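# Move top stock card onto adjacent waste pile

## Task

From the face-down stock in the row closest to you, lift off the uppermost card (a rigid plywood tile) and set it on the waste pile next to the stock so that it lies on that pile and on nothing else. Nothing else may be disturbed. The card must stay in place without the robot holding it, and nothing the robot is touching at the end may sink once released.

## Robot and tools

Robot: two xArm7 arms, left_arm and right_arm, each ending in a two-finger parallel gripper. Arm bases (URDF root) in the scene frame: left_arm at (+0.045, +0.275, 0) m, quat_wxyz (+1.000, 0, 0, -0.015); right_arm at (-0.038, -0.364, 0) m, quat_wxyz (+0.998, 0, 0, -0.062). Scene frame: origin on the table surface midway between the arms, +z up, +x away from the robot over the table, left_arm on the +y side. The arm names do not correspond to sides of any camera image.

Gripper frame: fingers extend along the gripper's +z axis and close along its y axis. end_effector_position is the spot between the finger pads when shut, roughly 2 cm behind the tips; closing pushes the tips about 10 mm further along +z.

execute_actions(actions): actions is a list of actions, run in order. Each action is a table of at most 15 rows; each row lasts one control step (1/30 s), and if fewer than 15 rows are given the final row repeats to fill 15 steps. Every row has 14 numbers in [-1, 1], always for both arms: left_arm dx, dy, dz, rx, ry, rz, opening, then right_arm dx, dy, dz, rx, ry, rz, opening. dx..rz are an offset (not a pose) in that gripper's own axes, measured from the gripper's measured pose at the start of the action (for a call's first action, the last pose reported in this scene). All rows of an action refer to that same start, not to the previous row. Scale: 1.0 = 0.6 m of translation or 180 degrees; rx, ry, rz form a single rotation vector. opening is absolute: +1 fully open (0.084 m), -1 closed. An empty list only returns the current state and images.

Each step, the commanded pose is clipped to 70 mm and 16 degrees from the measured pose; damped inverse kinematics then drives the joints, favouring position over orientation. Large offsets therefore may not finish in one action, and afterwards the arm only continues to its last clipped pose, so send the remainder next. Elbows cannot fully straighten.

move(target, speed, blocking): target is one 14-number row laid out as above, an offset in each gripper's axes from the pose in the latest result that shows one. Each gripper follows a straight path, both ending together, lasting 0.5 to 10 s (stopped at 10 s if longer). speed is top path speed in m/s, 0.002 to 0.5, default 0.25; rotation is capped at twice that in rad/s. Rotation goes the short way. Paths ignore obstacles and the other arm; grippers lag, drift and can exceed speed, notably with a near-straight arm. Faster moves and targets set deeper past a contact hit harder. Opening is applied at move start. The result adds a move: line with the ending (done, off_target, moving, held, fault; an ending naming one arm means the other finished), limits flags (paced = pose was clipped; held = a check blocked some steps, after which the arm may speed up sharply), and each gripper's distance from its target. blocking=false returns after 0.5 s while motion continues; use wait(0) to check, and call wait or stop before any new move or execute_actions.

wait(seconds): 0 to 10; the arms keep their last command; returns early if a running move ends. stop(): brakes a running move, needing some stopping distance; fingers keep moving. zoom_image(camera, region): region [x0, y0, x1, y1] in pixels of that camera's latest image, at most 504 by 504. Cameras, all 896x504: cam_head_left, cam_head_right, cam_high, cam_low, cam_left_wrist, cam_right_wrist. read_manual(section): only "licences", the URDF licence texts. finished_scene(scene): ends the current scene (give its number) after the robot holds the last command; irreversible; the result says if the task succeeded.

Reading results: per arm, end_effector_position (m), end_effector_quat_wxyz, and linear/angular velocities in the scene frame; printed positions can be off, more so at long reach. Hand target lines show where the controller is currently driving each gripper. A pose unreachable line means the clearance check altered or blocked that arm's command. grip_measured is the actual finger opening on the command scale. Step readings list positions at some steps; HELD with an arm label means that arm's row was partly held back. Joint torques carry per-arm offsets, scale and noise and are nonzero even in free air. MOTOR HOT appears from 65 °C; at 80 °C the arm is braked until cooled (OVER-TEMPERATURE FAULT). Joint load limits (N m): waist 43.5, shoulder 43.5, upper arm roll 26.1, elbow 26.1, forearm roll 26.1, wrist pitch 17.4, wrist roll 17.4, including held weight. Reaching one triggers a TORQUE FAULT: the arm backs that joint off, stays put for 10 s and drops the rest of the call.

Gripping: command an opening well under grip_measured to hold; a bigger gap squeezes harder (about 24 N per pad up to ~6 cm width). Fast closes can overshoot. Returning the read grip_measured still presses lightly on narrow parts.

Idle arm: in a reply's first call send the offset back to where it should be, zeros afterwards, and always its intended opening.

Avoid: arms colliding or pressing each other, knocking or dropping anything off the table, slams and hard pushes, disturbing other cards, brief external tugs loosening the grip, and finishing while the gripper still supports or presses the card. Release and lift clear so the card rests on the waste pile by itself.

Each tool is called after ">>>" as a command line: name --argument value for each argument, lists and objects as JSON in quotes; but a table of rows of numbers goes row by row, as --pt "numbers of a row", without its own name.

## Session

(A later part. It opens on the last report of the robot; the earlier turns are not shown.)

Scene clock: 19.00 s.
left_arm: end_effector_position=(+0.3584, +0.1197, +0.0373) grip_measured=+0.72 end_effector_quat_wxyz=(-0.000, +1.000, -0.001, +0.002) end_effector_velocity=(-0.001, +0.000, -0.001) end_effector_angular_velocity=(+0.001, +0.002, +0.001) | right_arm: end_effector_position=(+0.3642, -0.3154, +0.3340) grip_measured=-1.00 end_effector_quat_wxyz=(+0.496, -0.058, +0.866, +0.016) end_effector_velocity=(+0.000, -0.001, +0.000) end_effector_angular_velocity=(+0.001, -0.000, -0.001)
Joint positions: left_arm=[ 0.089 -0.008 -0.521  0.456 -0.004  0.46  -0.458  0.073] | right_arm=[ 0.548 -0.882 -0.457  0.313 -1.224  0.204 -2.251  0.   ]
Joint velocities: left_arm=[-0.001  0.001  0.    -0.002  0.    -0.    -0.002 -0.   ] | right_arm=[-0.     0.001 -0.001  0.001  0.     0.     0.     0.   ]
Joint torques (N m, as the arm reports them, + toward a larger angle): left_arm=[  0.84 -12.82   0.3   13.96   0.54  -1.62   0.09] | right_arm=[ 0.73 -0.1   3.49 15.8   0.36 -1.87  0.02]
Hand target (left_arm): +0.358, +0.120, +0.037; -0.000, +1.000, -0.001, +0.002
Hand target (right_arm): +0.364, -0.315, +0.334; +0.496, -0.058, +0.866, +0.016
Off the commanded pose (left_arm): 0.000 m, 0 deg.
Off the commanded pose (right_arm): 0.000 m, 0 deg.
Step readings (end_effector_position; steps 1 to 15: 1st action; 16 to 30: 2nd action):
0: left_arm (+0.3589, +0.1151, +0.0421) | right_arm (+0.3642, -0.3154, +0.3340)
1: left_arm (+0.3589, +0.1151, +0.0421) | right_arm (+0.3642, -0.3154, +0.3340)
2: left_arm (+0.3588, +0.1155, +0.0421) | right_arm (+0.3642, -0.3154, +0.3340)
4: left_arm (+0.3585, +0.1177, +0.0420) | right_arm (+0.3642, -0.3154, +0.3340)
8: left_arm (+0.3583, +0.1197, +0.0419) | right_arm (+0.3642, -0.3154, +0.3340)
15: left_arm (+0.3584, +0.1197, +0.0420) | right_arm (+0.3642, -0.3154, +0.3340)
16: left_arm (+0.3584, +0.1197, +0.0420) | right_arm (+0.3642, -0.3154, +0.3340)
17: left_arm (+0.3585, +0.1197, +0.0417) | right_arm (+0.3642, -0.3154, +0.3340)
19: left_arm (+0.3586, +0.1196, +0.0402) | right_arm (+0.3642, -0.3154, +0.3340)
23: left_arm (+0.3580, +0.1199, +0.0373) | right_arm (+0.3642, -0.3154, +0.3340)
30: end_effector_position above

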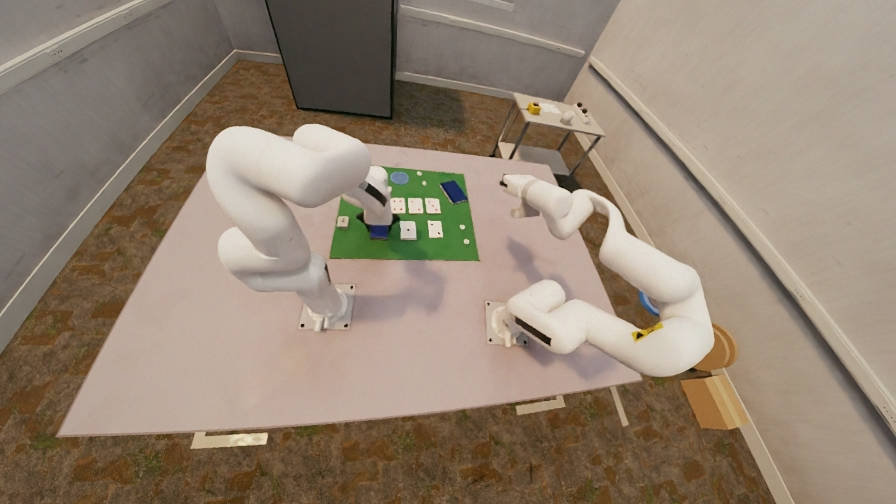

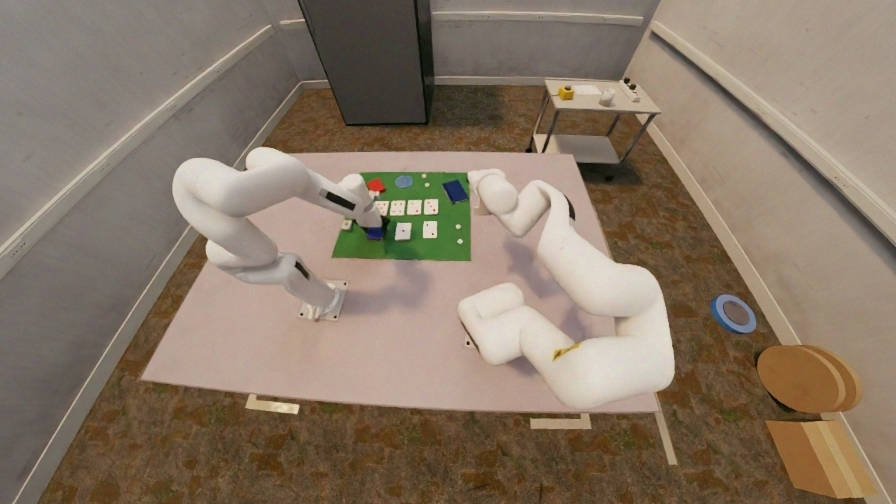

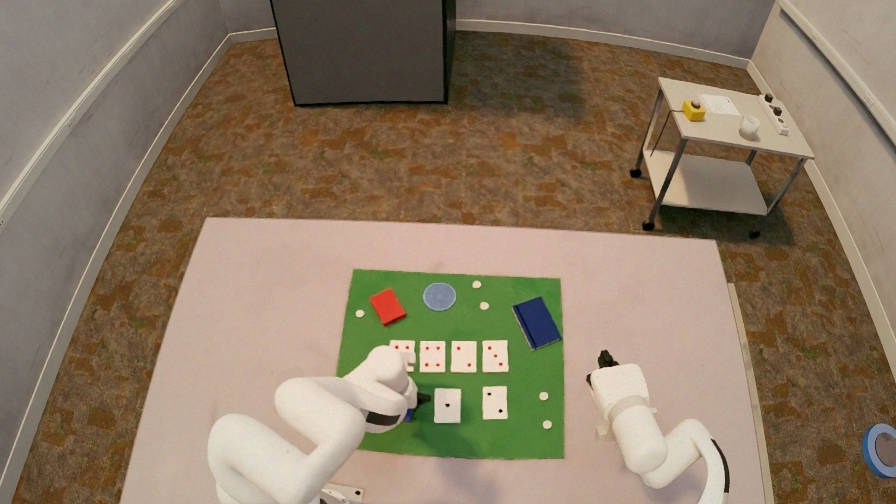

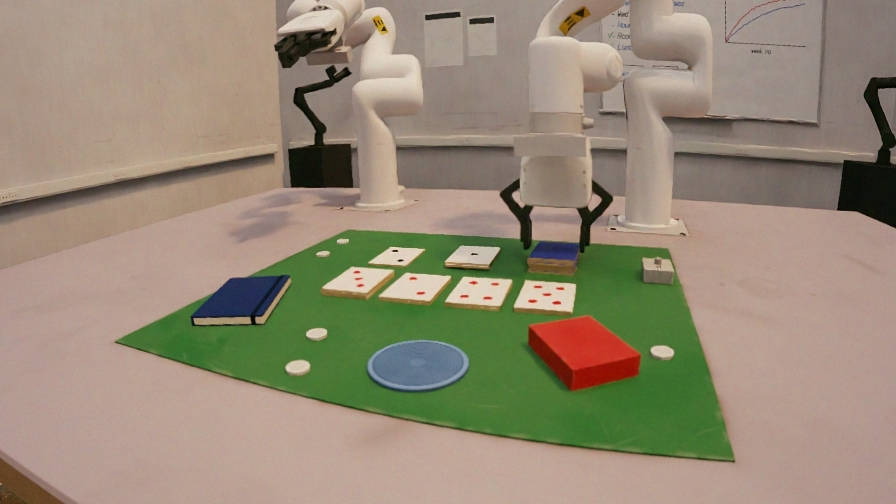

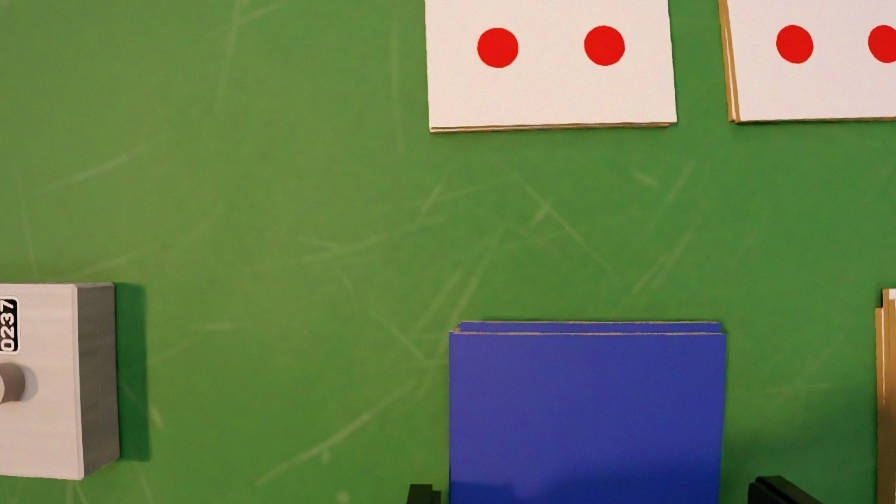

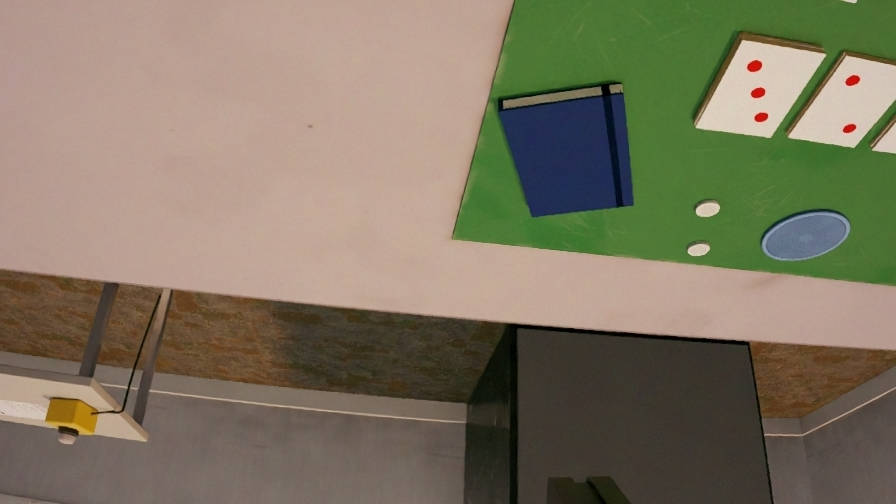

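>>> execute_actions --actions '[[[0,0,0.0005,0,0,0,0.69,0,0,0,0,0,0,-1],[0,0,0.0005,0,0,0,0.66,0,0,0,0,0,0,-1],[0,0,0.0005,0,0,0,0.63,0,0,0,0,0,0,-1],[0,0,0.0005,0,0,0,0.6,0,0,0,0,0,0,-1],[0,0,0.0005,0,0,0,0.58,0,0,0,0,0,0,-1],[0,0,0.0005,0,0,0,0.56,0,0,0,0,0,0,-1],[0,0,0.0005,0,0,0,0.54,0,0,0,0,0,0,-1],[0,0,0.0005,0,0,0,0.52,0,0,0,0,0,0,-1],[0,0,0.0005,0,0,0,0.5,0,0,0,0,0,0,-1],[0,0,0.0005,0,0,0,0.48,0,0,0,0,0,0,-1],[0,0,0.0005,0,0,0,0.46,0,0,0,0,0,0,-1],[0,0,0.0005,0,0,0,0.44,0,0,0,0,0,0,-1],[0,0,0.0005,0,0,0,0.42,0,0,0,0,0,0,-1],[0,0,0.0005,0,0,0,0.4,0,0,0,0,0,0,-1],[0,0,0.0005,0,0,0,0.38,0,0,0,0,0,0,-1]]]'

>>> zoom_image --camera "cam_low" --region '[505, 215, 605, 285]'

Scene clock: 20.10 s.
left_arm: end_effector_position=(+0.3586, +0.1196, +0.0371) grip_measured=+0.46 end_effector_quat_wxyz=(-0.000, +1.000, -0.001, +0.002) end_effector_velocity=(+0.000, +0.001, +0.000) end_effector_angular_velocity=(+0.000, -0.001, +0.001) | right_arm: end_effector_position=(+0.3642, -0.3154, +0.3340) grip_measured=-1.00 end_effector_quat_wxyz=(+0.496, -0.058, +0.866, +0.016) end_effector_velocity=(-0.000, +0.001, -0.000) end_effector_angular_velocity=(-0.000, +0.000, +0.001)
Joint positions: left_arm=[ 0.089 -0.007 -0.521  0.456 -0.003  0.458 -0.459  0.063] | right_arm=[ 0.548 -0.882 -0.457  0.313 -1.224  0.204 -2.251  0.   ]
Joint velocities: left_arm=[ 0.001 -0.001  0.    -0.     0.    -0.     0.001  0.   ] | right_arm=[-0.    -0.     0.002 -0.001 -0.     0.     0.001  0.   ]
Joint torques (N m, as the arm reports them, + toward a larger angle): left_arm=[  0.74 -12.55   0.42  13.64   0.63  -1.62  -0.05] | right_arm=[ 0.78 -0.08  3.56 15.78  0.49 -1.86  0.13]
Hand target (left_arm): +0.358, +0.120, +0.037; -0.000, +1.000, -0.001, +0.002
Hand target (right_arm): +0.364, -0.315, +0.334; +0.496, -0.058, +0.866, +0.016
Off the commanded pose (left_arm): 0.000 m, 0 deg.
Off the commanded pose (right_arm): 0.000 m, 0 deg.
Step readings (end_effector_position):
0: left_arm (+0.3584, +0.1197, +0.0372) | right_arm (+0.3642, -0.3154, +0.3340)
1: left_arm (+0.3584, +0.1197, +0.0372) | right_arm (+0.3642, -0.3154, +0.3340)
2: left_arm (+0.3584, +0.1197, +0.0371) | right_arm (+0.3642, -0.3154, +0.3340)
4: left_arm (+0.3584, +0.1197, +0.0370) | right_arm (+0.3642, -0.3154, +0.3340)
8: left_arm (+0.3584, +0.1197, +0.0370) | right_arm (+0.3642, -0.3154, +0.3340)
15: end_effector_position above

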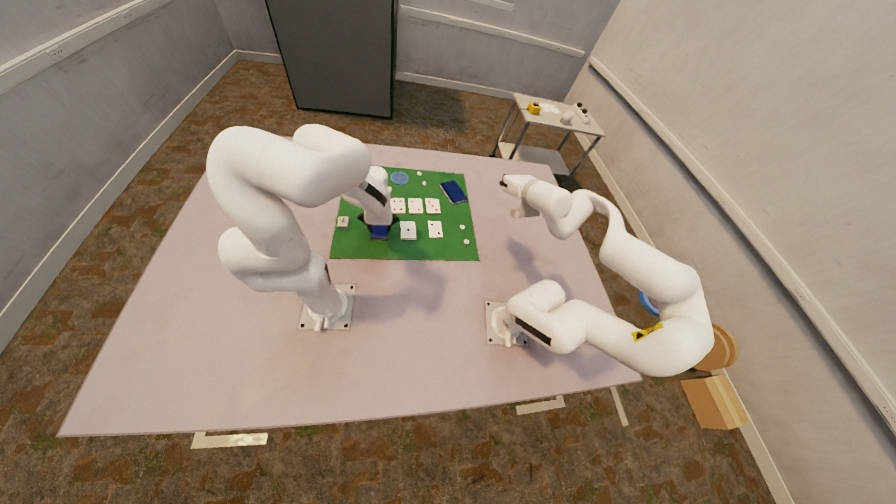

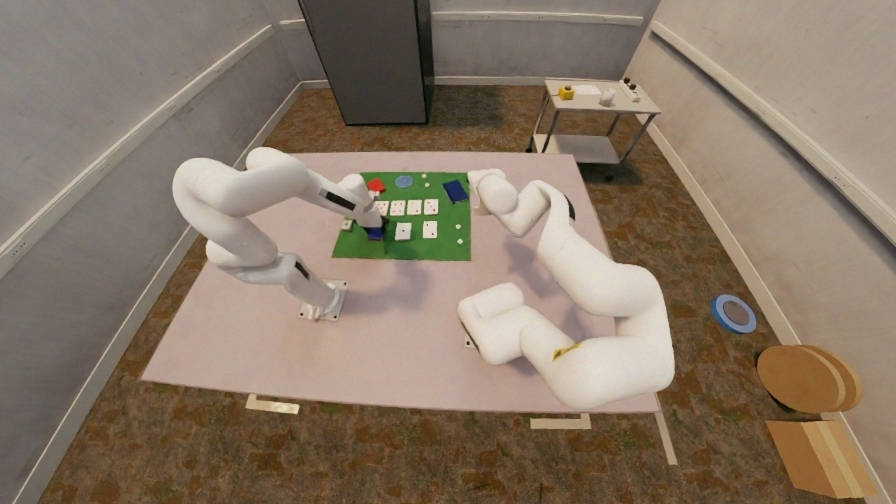

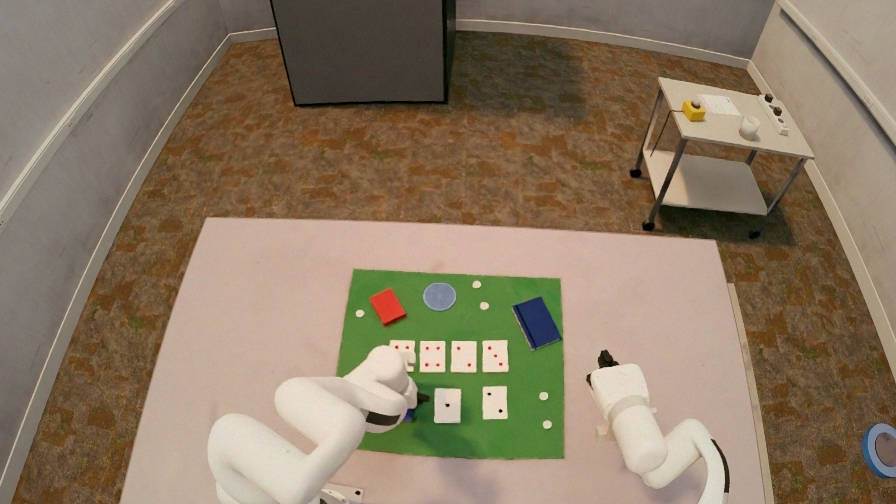

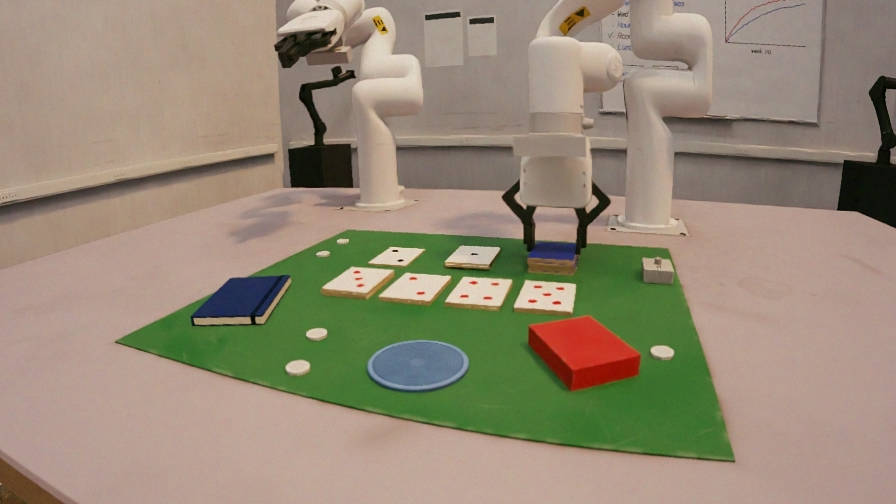

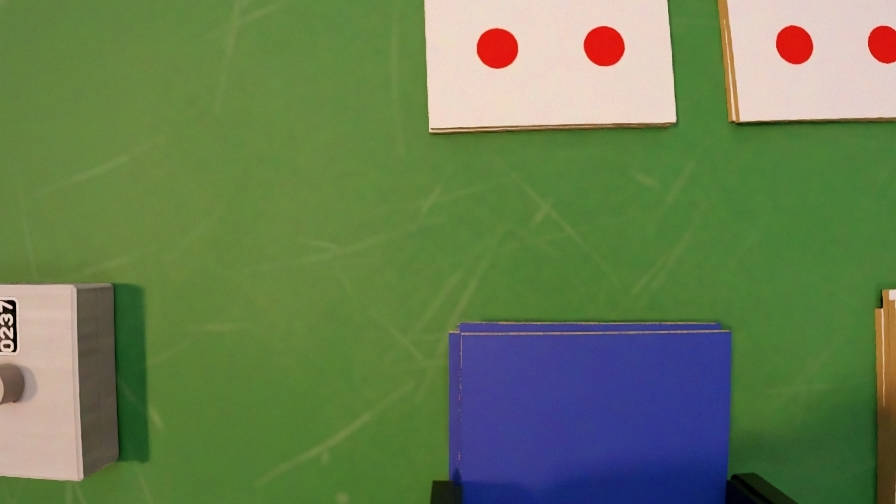

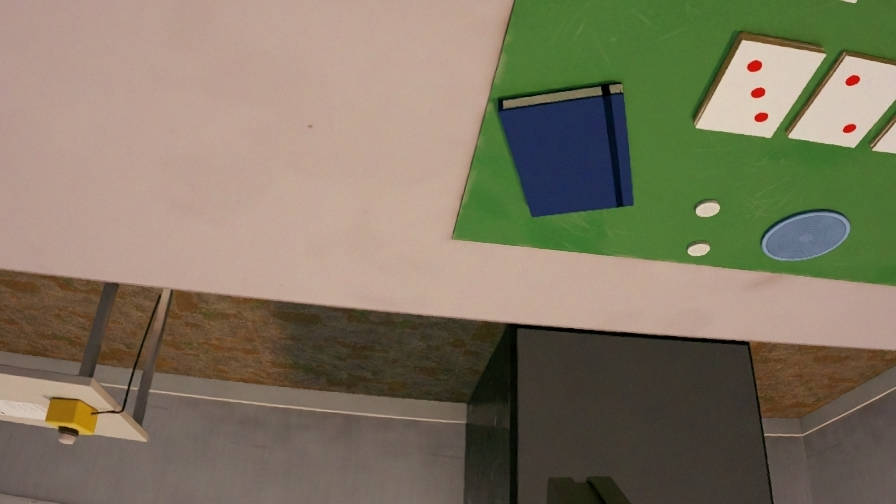

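Region (505, 215, 605, 285) of cam_low's 896x504 image, scaled by 5.040, with more detail than that image has; it fills the top 353 rows of this view, and the rest is white.

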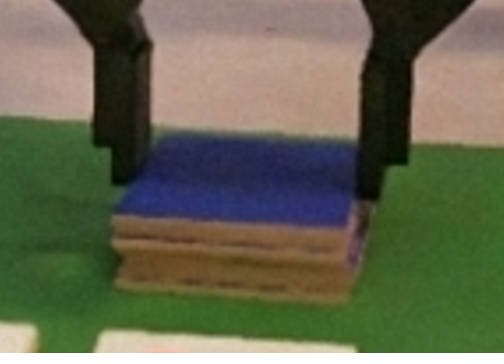

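Gripped at 0.46. Squeeze a bit more and lift gently.

>>> execute_actions --actions '[[[0,0,0,0,0,0,0.35,0,0,0,0,0,0,-1],[0,0,0,0,0,0,0.32,0,0,0,0,0,0,-1],[0,0,0,0,0,0,0.3,0,0,0,0,0,0,-1],[0,0,-0.001,0,0,0,0.3,0,0,0,0,0,0,-1],[0,0,-0.002,0,0,0,0.3,0,0,0,0,0,0,-1],[0,0,-0.004,0,0,0,0.3,0,0,0,0,0,0,-1],[0,0,-0.006,0,0,0,0.3,0,0,0,0,0,0,-1],[0,0,-0.009,0,0,0,0.3,0,0,0,0,0,0,-1],[0,0,-0.012,0,0,0,0.3,0,0,0,0,0,0,-1],[0,0,-0.015,0,0,0,0.3,0,0,0,0,0,0,-1],[0,0,-0.018,0,0,0,0.3,0,0,0,0,0,0,-1],[0,0,-0.02,0,0,0,0.3,0,0,0,0,0,0,-1]]]'

>>> zoom_image --camera "cam_low" --region '[505, 215, 605, 285]'

Scene clock: 21.07 s.
left_arm: end_effector_position=(+0.3591, +0.1193, +0.0485) grip_measured=+0.46 end_effector_quat_wxyz=(-0.000, +1.000, -0.001, +0.003) end_effector_velocity=(+0.001, +0.000, +0.016) end_effector_angular_velocity=(-0.002, -0.001, -0.001) | right_arm: end_effector_position=(+0.3642, -0.3154, +0.3340) grip_measured=-1.00 end_effector_quat_wxyz=(+0.496, -0.058, +0.866, +0.016) end_effector_velocity=(+0.000, -0.000, +0.000) end_effector_angular_velocity=(+0.001, -0.000, -0.001)
Joint positions: left_arm=[ 0.083 -0.05  -0.523  0.461 -0.046  0.499 -0.428  0.063] | right_arm=[ 0.548 -0.882 -0.457  0.313 -1.224  0.204 -2.251  0.   ]
Joint velocities: left_arm=[-0.009 -0.059  0.004  0.007 -0.059  0.057  0.047 -0.   ] | right_arm=[-0.     0.    -0.     0.001  0.    -0.     0.     0.   ]
Joint torques (N m, as the arm reports them, + toward a larger angle): left_arm=[  0.98 -10.58   1.01  13.79   0.56  -1.71   0.09] | right_arm=[ 0.88 -0.13  3.5  15.68  0.44 -1.94  0.08]
Hand target (left_arm): +0.359, +0.120, +0.049; -0.000, +1.000, -0.001, +0.002
Hand target (right_arm): +0.364, -0.315, +0.334; +0.496, -0.058, +0.866, +0.016
Off the commanded pose (left_arm): 0.001 m, 0 deg.
Off the commanded pose (right_arm): 0.000 m, 0 deg.
Step readings (end_effector_position):
0: left_arm (+0.3586, +0.1196, +0.0370) | right_arm (+0.3642, -0.3154, +0.3340)
1: left_arm (+0.3586, +0.1196, +0.0370) | right_arm (+0.3642, -0.3154, +0.3340)
2: left_arm (+0.3586, +0.1196, +0.0371) | right_arm (+0.3642, -0.3154, +0.3340)
4: left_arm (+0.3586, +0.1196, +0.0371) | right_arm (+0.3642, -0.3154, +0.3340)
8: left_arm (+0.3580, +0.1199, +0.0387) | right_arm (+0.3642, -0.3154, +0.3340)
15: end_effector_position above

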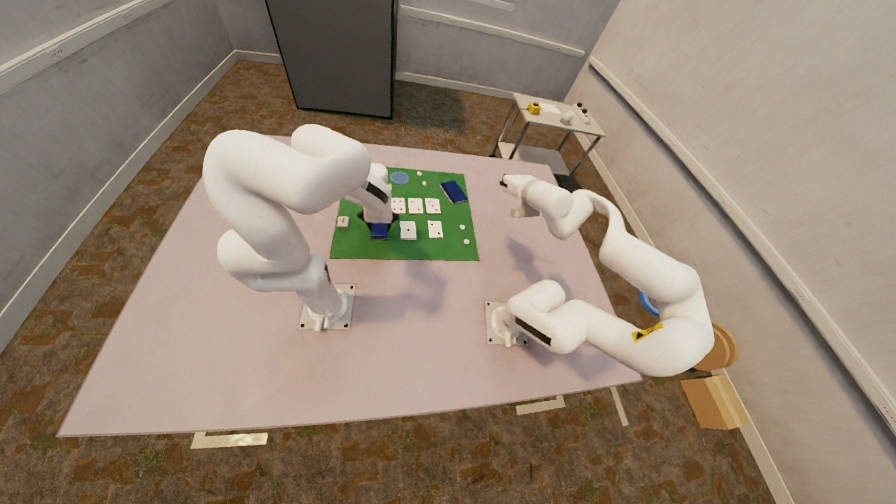

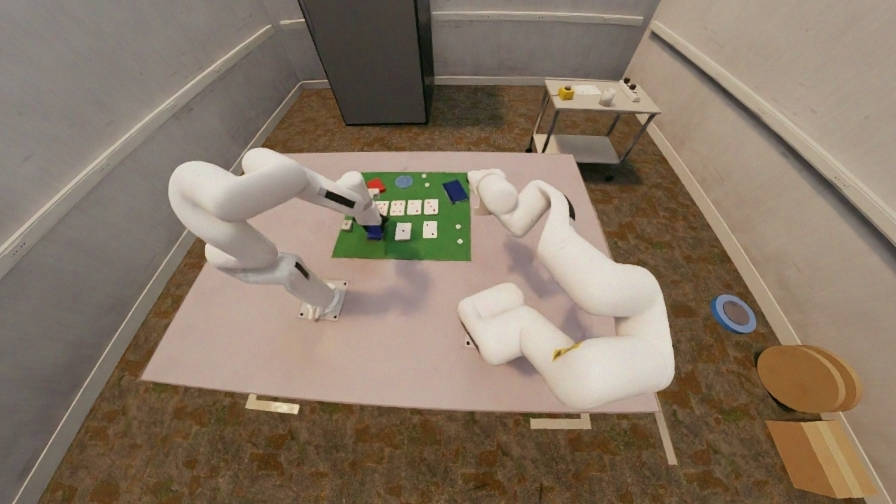

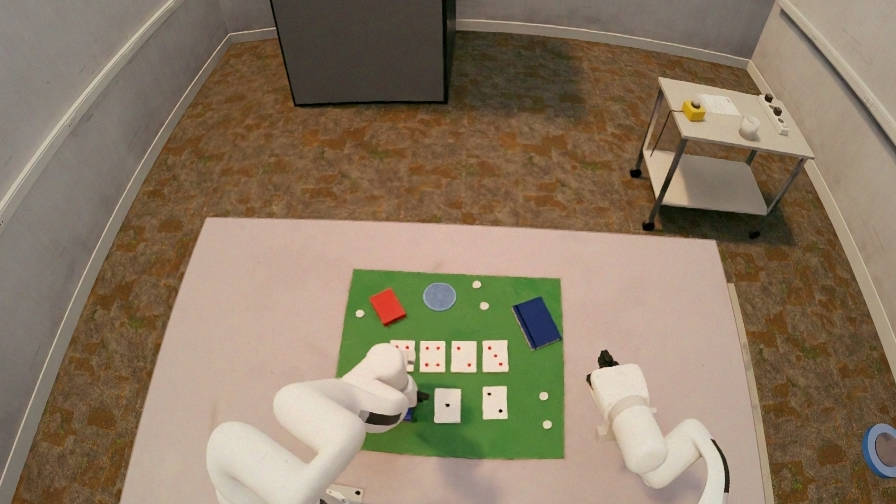

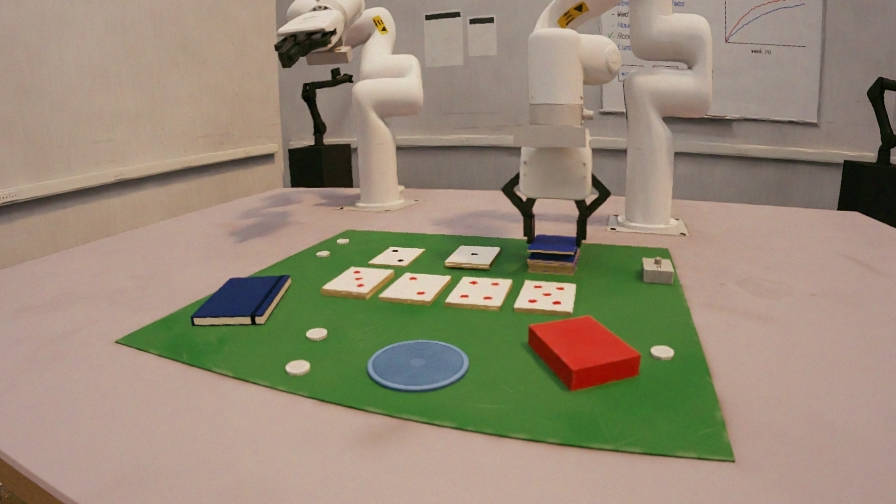

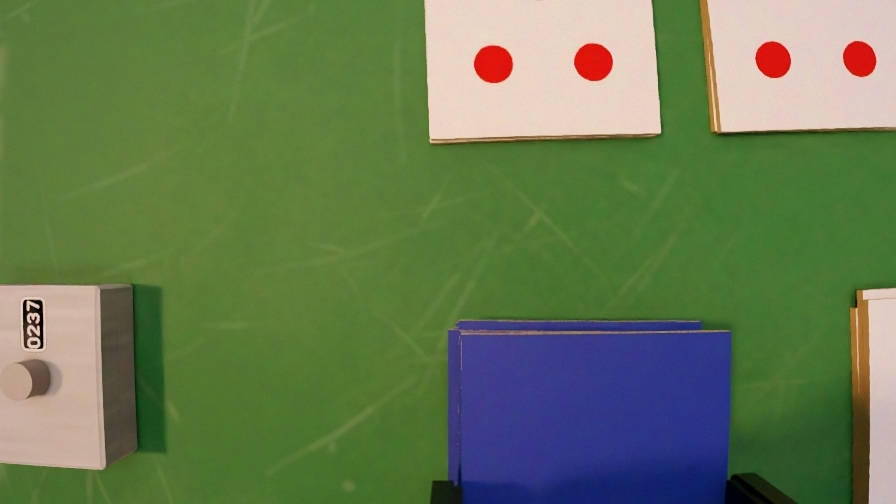

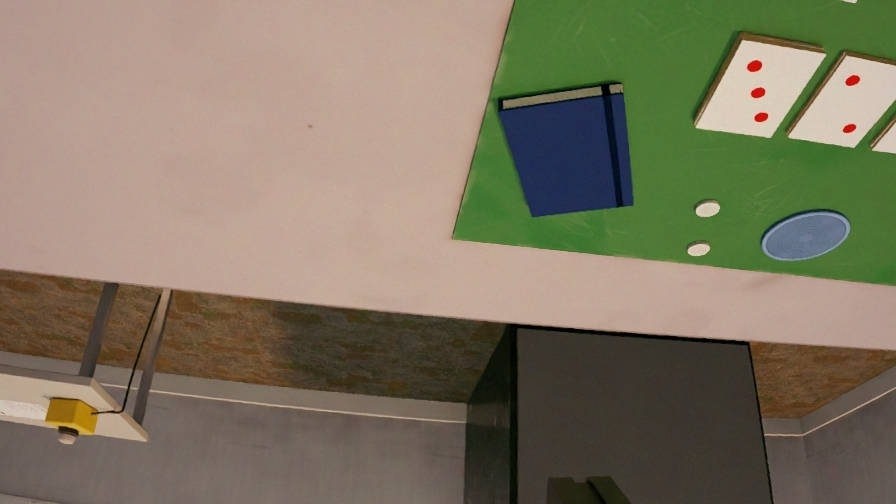

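Region (505, 215, 605, 285) of cam_low's 896x504 image, scaled by 5.040, with more detail than that image has; it fills the top 353 rows of this view, and the rest is white.

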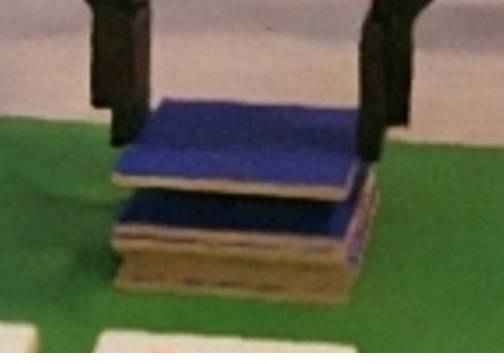

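>>> move --target '[0.0115,0.2013,0.014,0,0,0,0.3,0,0,0,0,0,0,-1]' --speed 0.15

>>> zoom_image --camera "cam_low" --region '[425, 210, 525, 280]'

Scene clock: 22.70 s.
left_arm: end_effector_position=(+0.3665, -0.0009, +0.0404) grip_measured=+0.46 end_effector_quat_wxyz=(+0.000, +1.000, -0.001, +0.003) end_effector_velocity=(+0.001, -0.002, +0.000) end_effector_angular_velocity=(+0.001, -0.002, +0.001) | right_arm: end_effector_position=(+0.3642, -0.3154, +0.3340) grip_measured=-1.00 end_effector_quat_wxyz=(+0.496, -0.058, +0.866, +0.016) end_effector_velocity=(+0.000, -0.000, +0.001) end_effector_angular_velocity=(-0.000, -0.001, +0.000)
Joint positions: left_arm=[-0.078  0.219 -0.585  0.724  0.24   0.548 -0.887  0.063] | right_arm=[ 0.548 -0.882 -0.457  0.313 -1.224  0.204 -2.251  0.   ]
Joint velocities: left_arm=[-0.006  0.006  0.003  0.009  0.009  0.004 -0.011  0.   ] | right_arm=[ 0.001 -0.    -0.001  0.001  0.001 -0.    -0.001  0.   ]
Joint torques (N m, as the arm reports them, + toward a larger angle): left_arm=[  0.82 -18.    -2.67  14.83   0.45  -1.6    0.01] | right_arm=[ 0.77 -0.27  3.64 15.79  0.43 -1.95  0.22]
Hand target (left_arm): +0.366, -0.001, +0.040; +0.000, +1.000, -0.001, +0.003
Hand target (right_arm): +0.364, -0.315, +0.334; +0.496, -0.058, +0.866, +0.016
Off the commanded pose (left_arm): 0.001 m, 0 deg.
Off the commanded pose (right_arm): 0.000 m, 0 deg.
move: done

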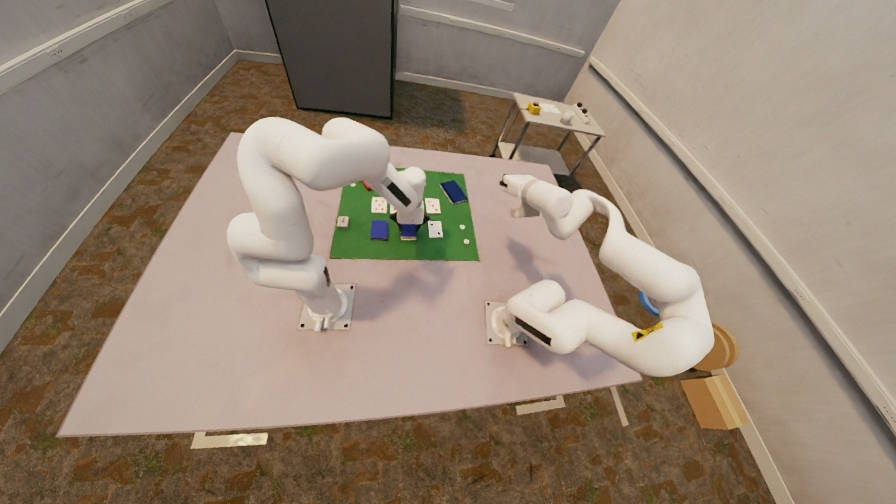

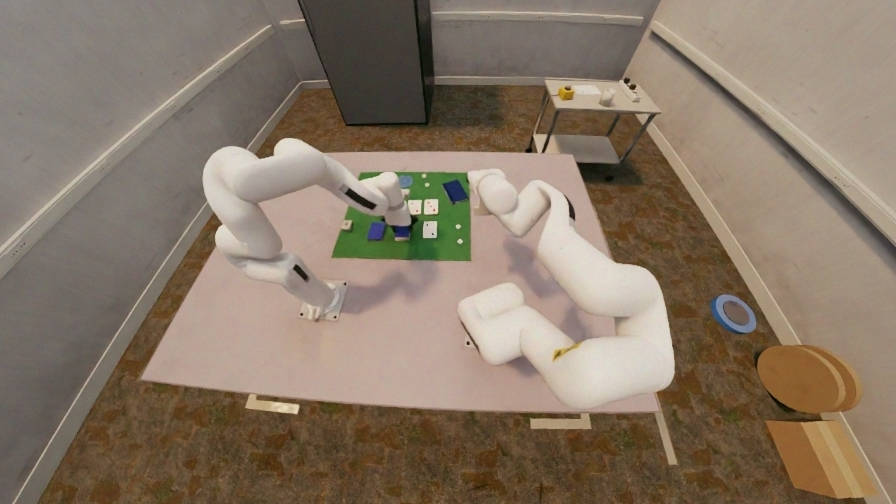

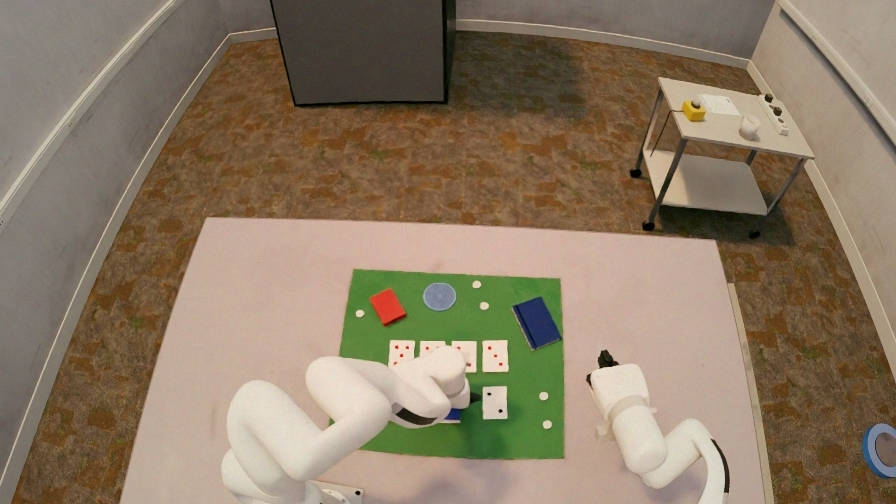

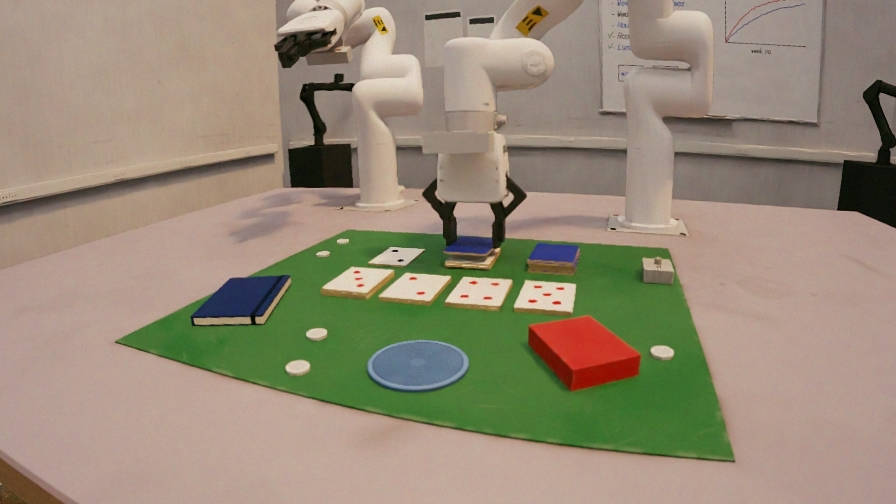

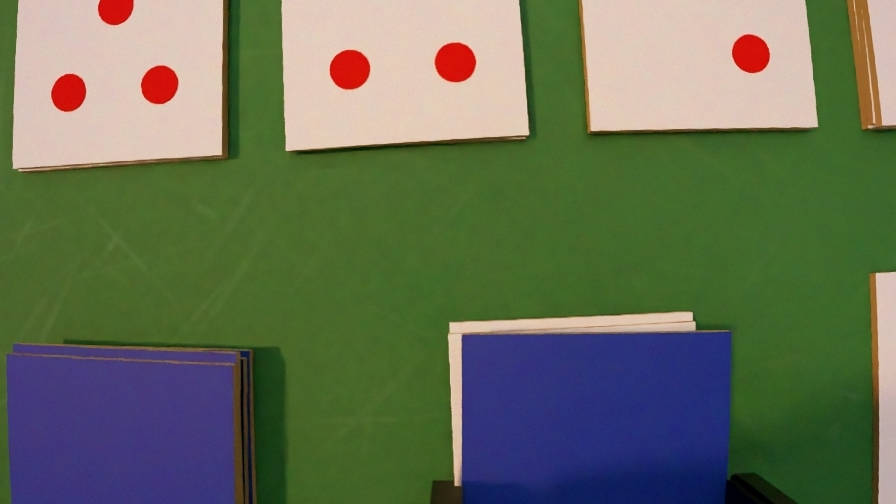

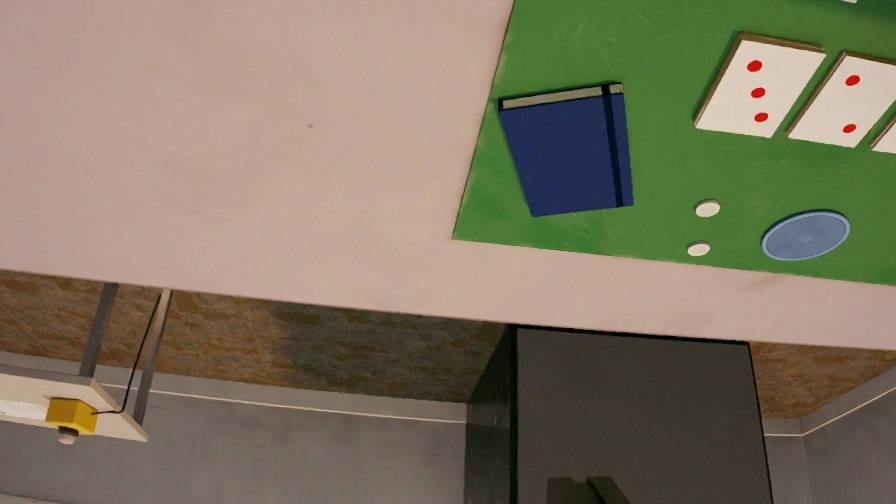

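Region (425, 210, 525, 280) of cam_low's 896x504 image, scaled by 5.040, with more detail than that image has; it fills the top 353 rows of this view, and the rest is white.

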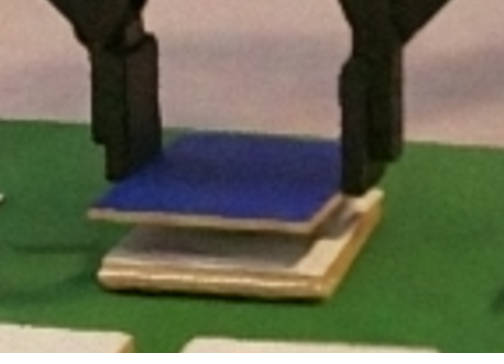

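>>> move --target '[-0.001,-0.0015,0.018,0,0,-0.014,0.3,0,0,0,0,0,0,-1]' --speed 0.03

>>> zoom_image --camera "cam_low" --region '[425, 210, 525, 280]'

Scene clock: 24.20 s.
left_arm: end_effector_position=(+0.3659, -0.0001, +0.0296) grip_measured=+0.46 end_effector_quat_wxyz=(+0.000, +1.000, +0.021, +0.003) end_effector_velocity=(+0.000, -0.000, -0.000) end_effector_angular_velocity=(-0.001, -0.001, +0.004) | right_arm: end_effector_position=(+0.3642, -0.3154, +0.3340) grip_measured=-1.00 end_effector_quat_wxyz=(+0.496, -0.058, +0.866, +0.016) end_effector_velocity=(-0.000, +0.000, -0.000) end_effector_angular_velocity=(-0.000, +0.000, +0.000)
Joint positions: left_arm=[-0.098  0.248 -0.559  0.72   0.274  0.519 -0.955  0.063] | right_arm=[ 0.548 -0.882 -0.457  0.313 -1.224  0.204 -2.251  0.   ]
Joint velocities: left_arm=[-0.002  0.002  0.002  0.     0.003 -0.003 -0.007  0.   ] | right_arm=[-0.001 -0.     0.001 -0.001  0.    -0.     0.     0.   ]
Joint torques (N m, as the arm reports them, + toward a larger angle): left_arm=[  0.59 -18.62  -2.58  14.46   0.45  -1.54   0.03] | right_arm=[ 0.92 -0.24  3.69 15.71  0.37 -1.93  0.15]
Hand target (left_arm): +0.366, -0.000, +0.030; +0.000, +1.000, +0.021, +0.003
Hand target (right_arm): +0.364, -0.315, +0.334; +0.496, -0.058, +0.866, +0.016
Off the commanded pose (left_arm): 0.000 m, 0 deg.
Off the commanded pose (right_arm): 0.000 m, 0 deg.
move: done

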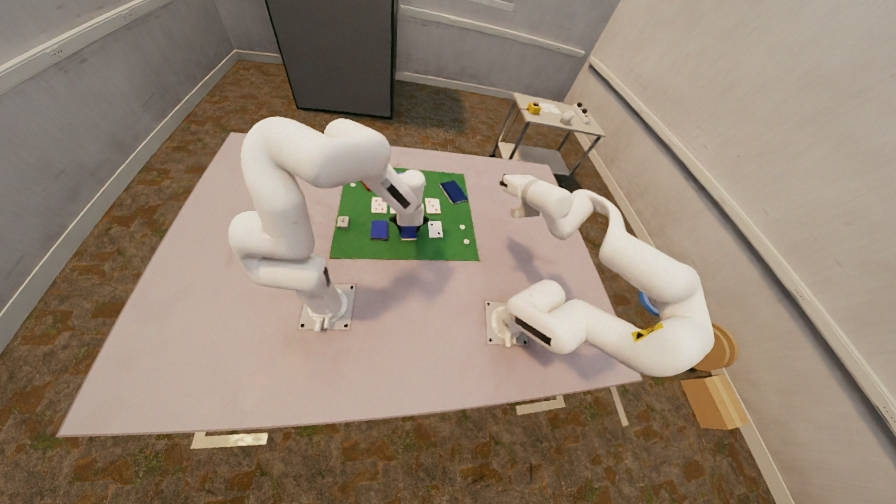

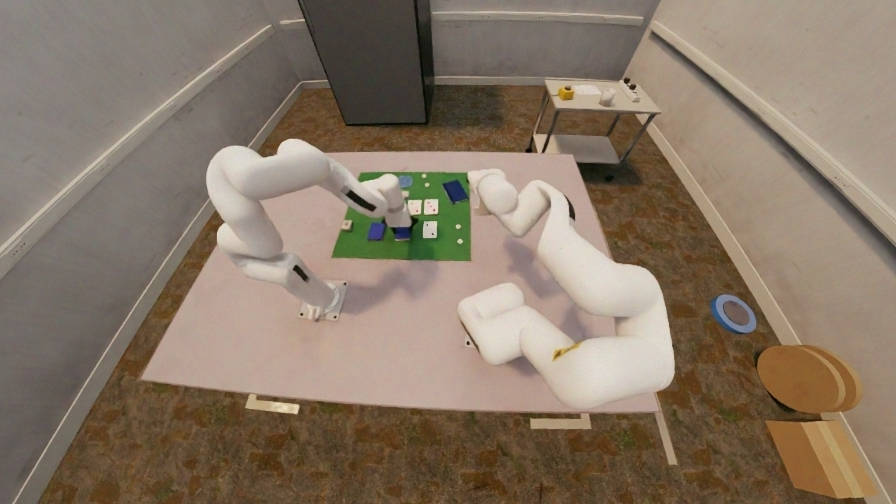

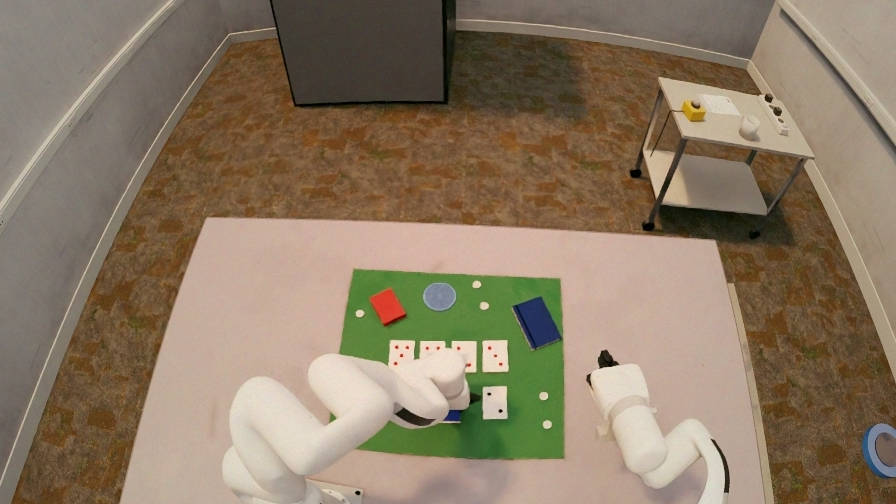

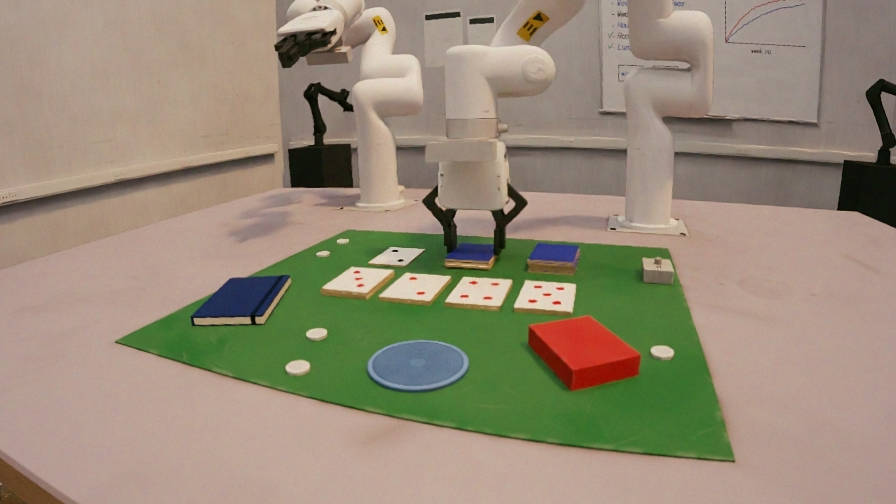

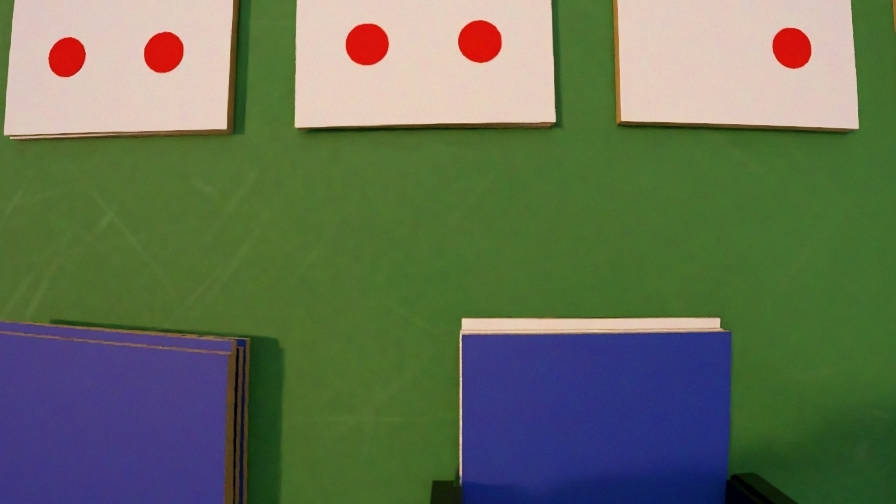

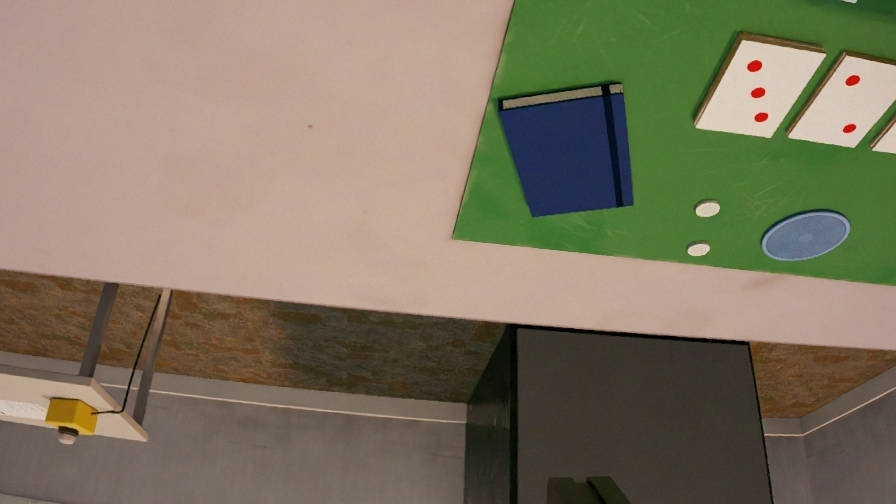

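Region (425, 210, 525, 280) of cam_low's 896x504 image, scaled by 5.040, with more detail than that image has; it fills the top 353 rows of this view, and the rest is white.

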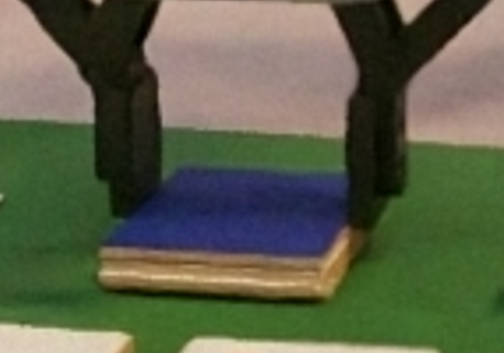

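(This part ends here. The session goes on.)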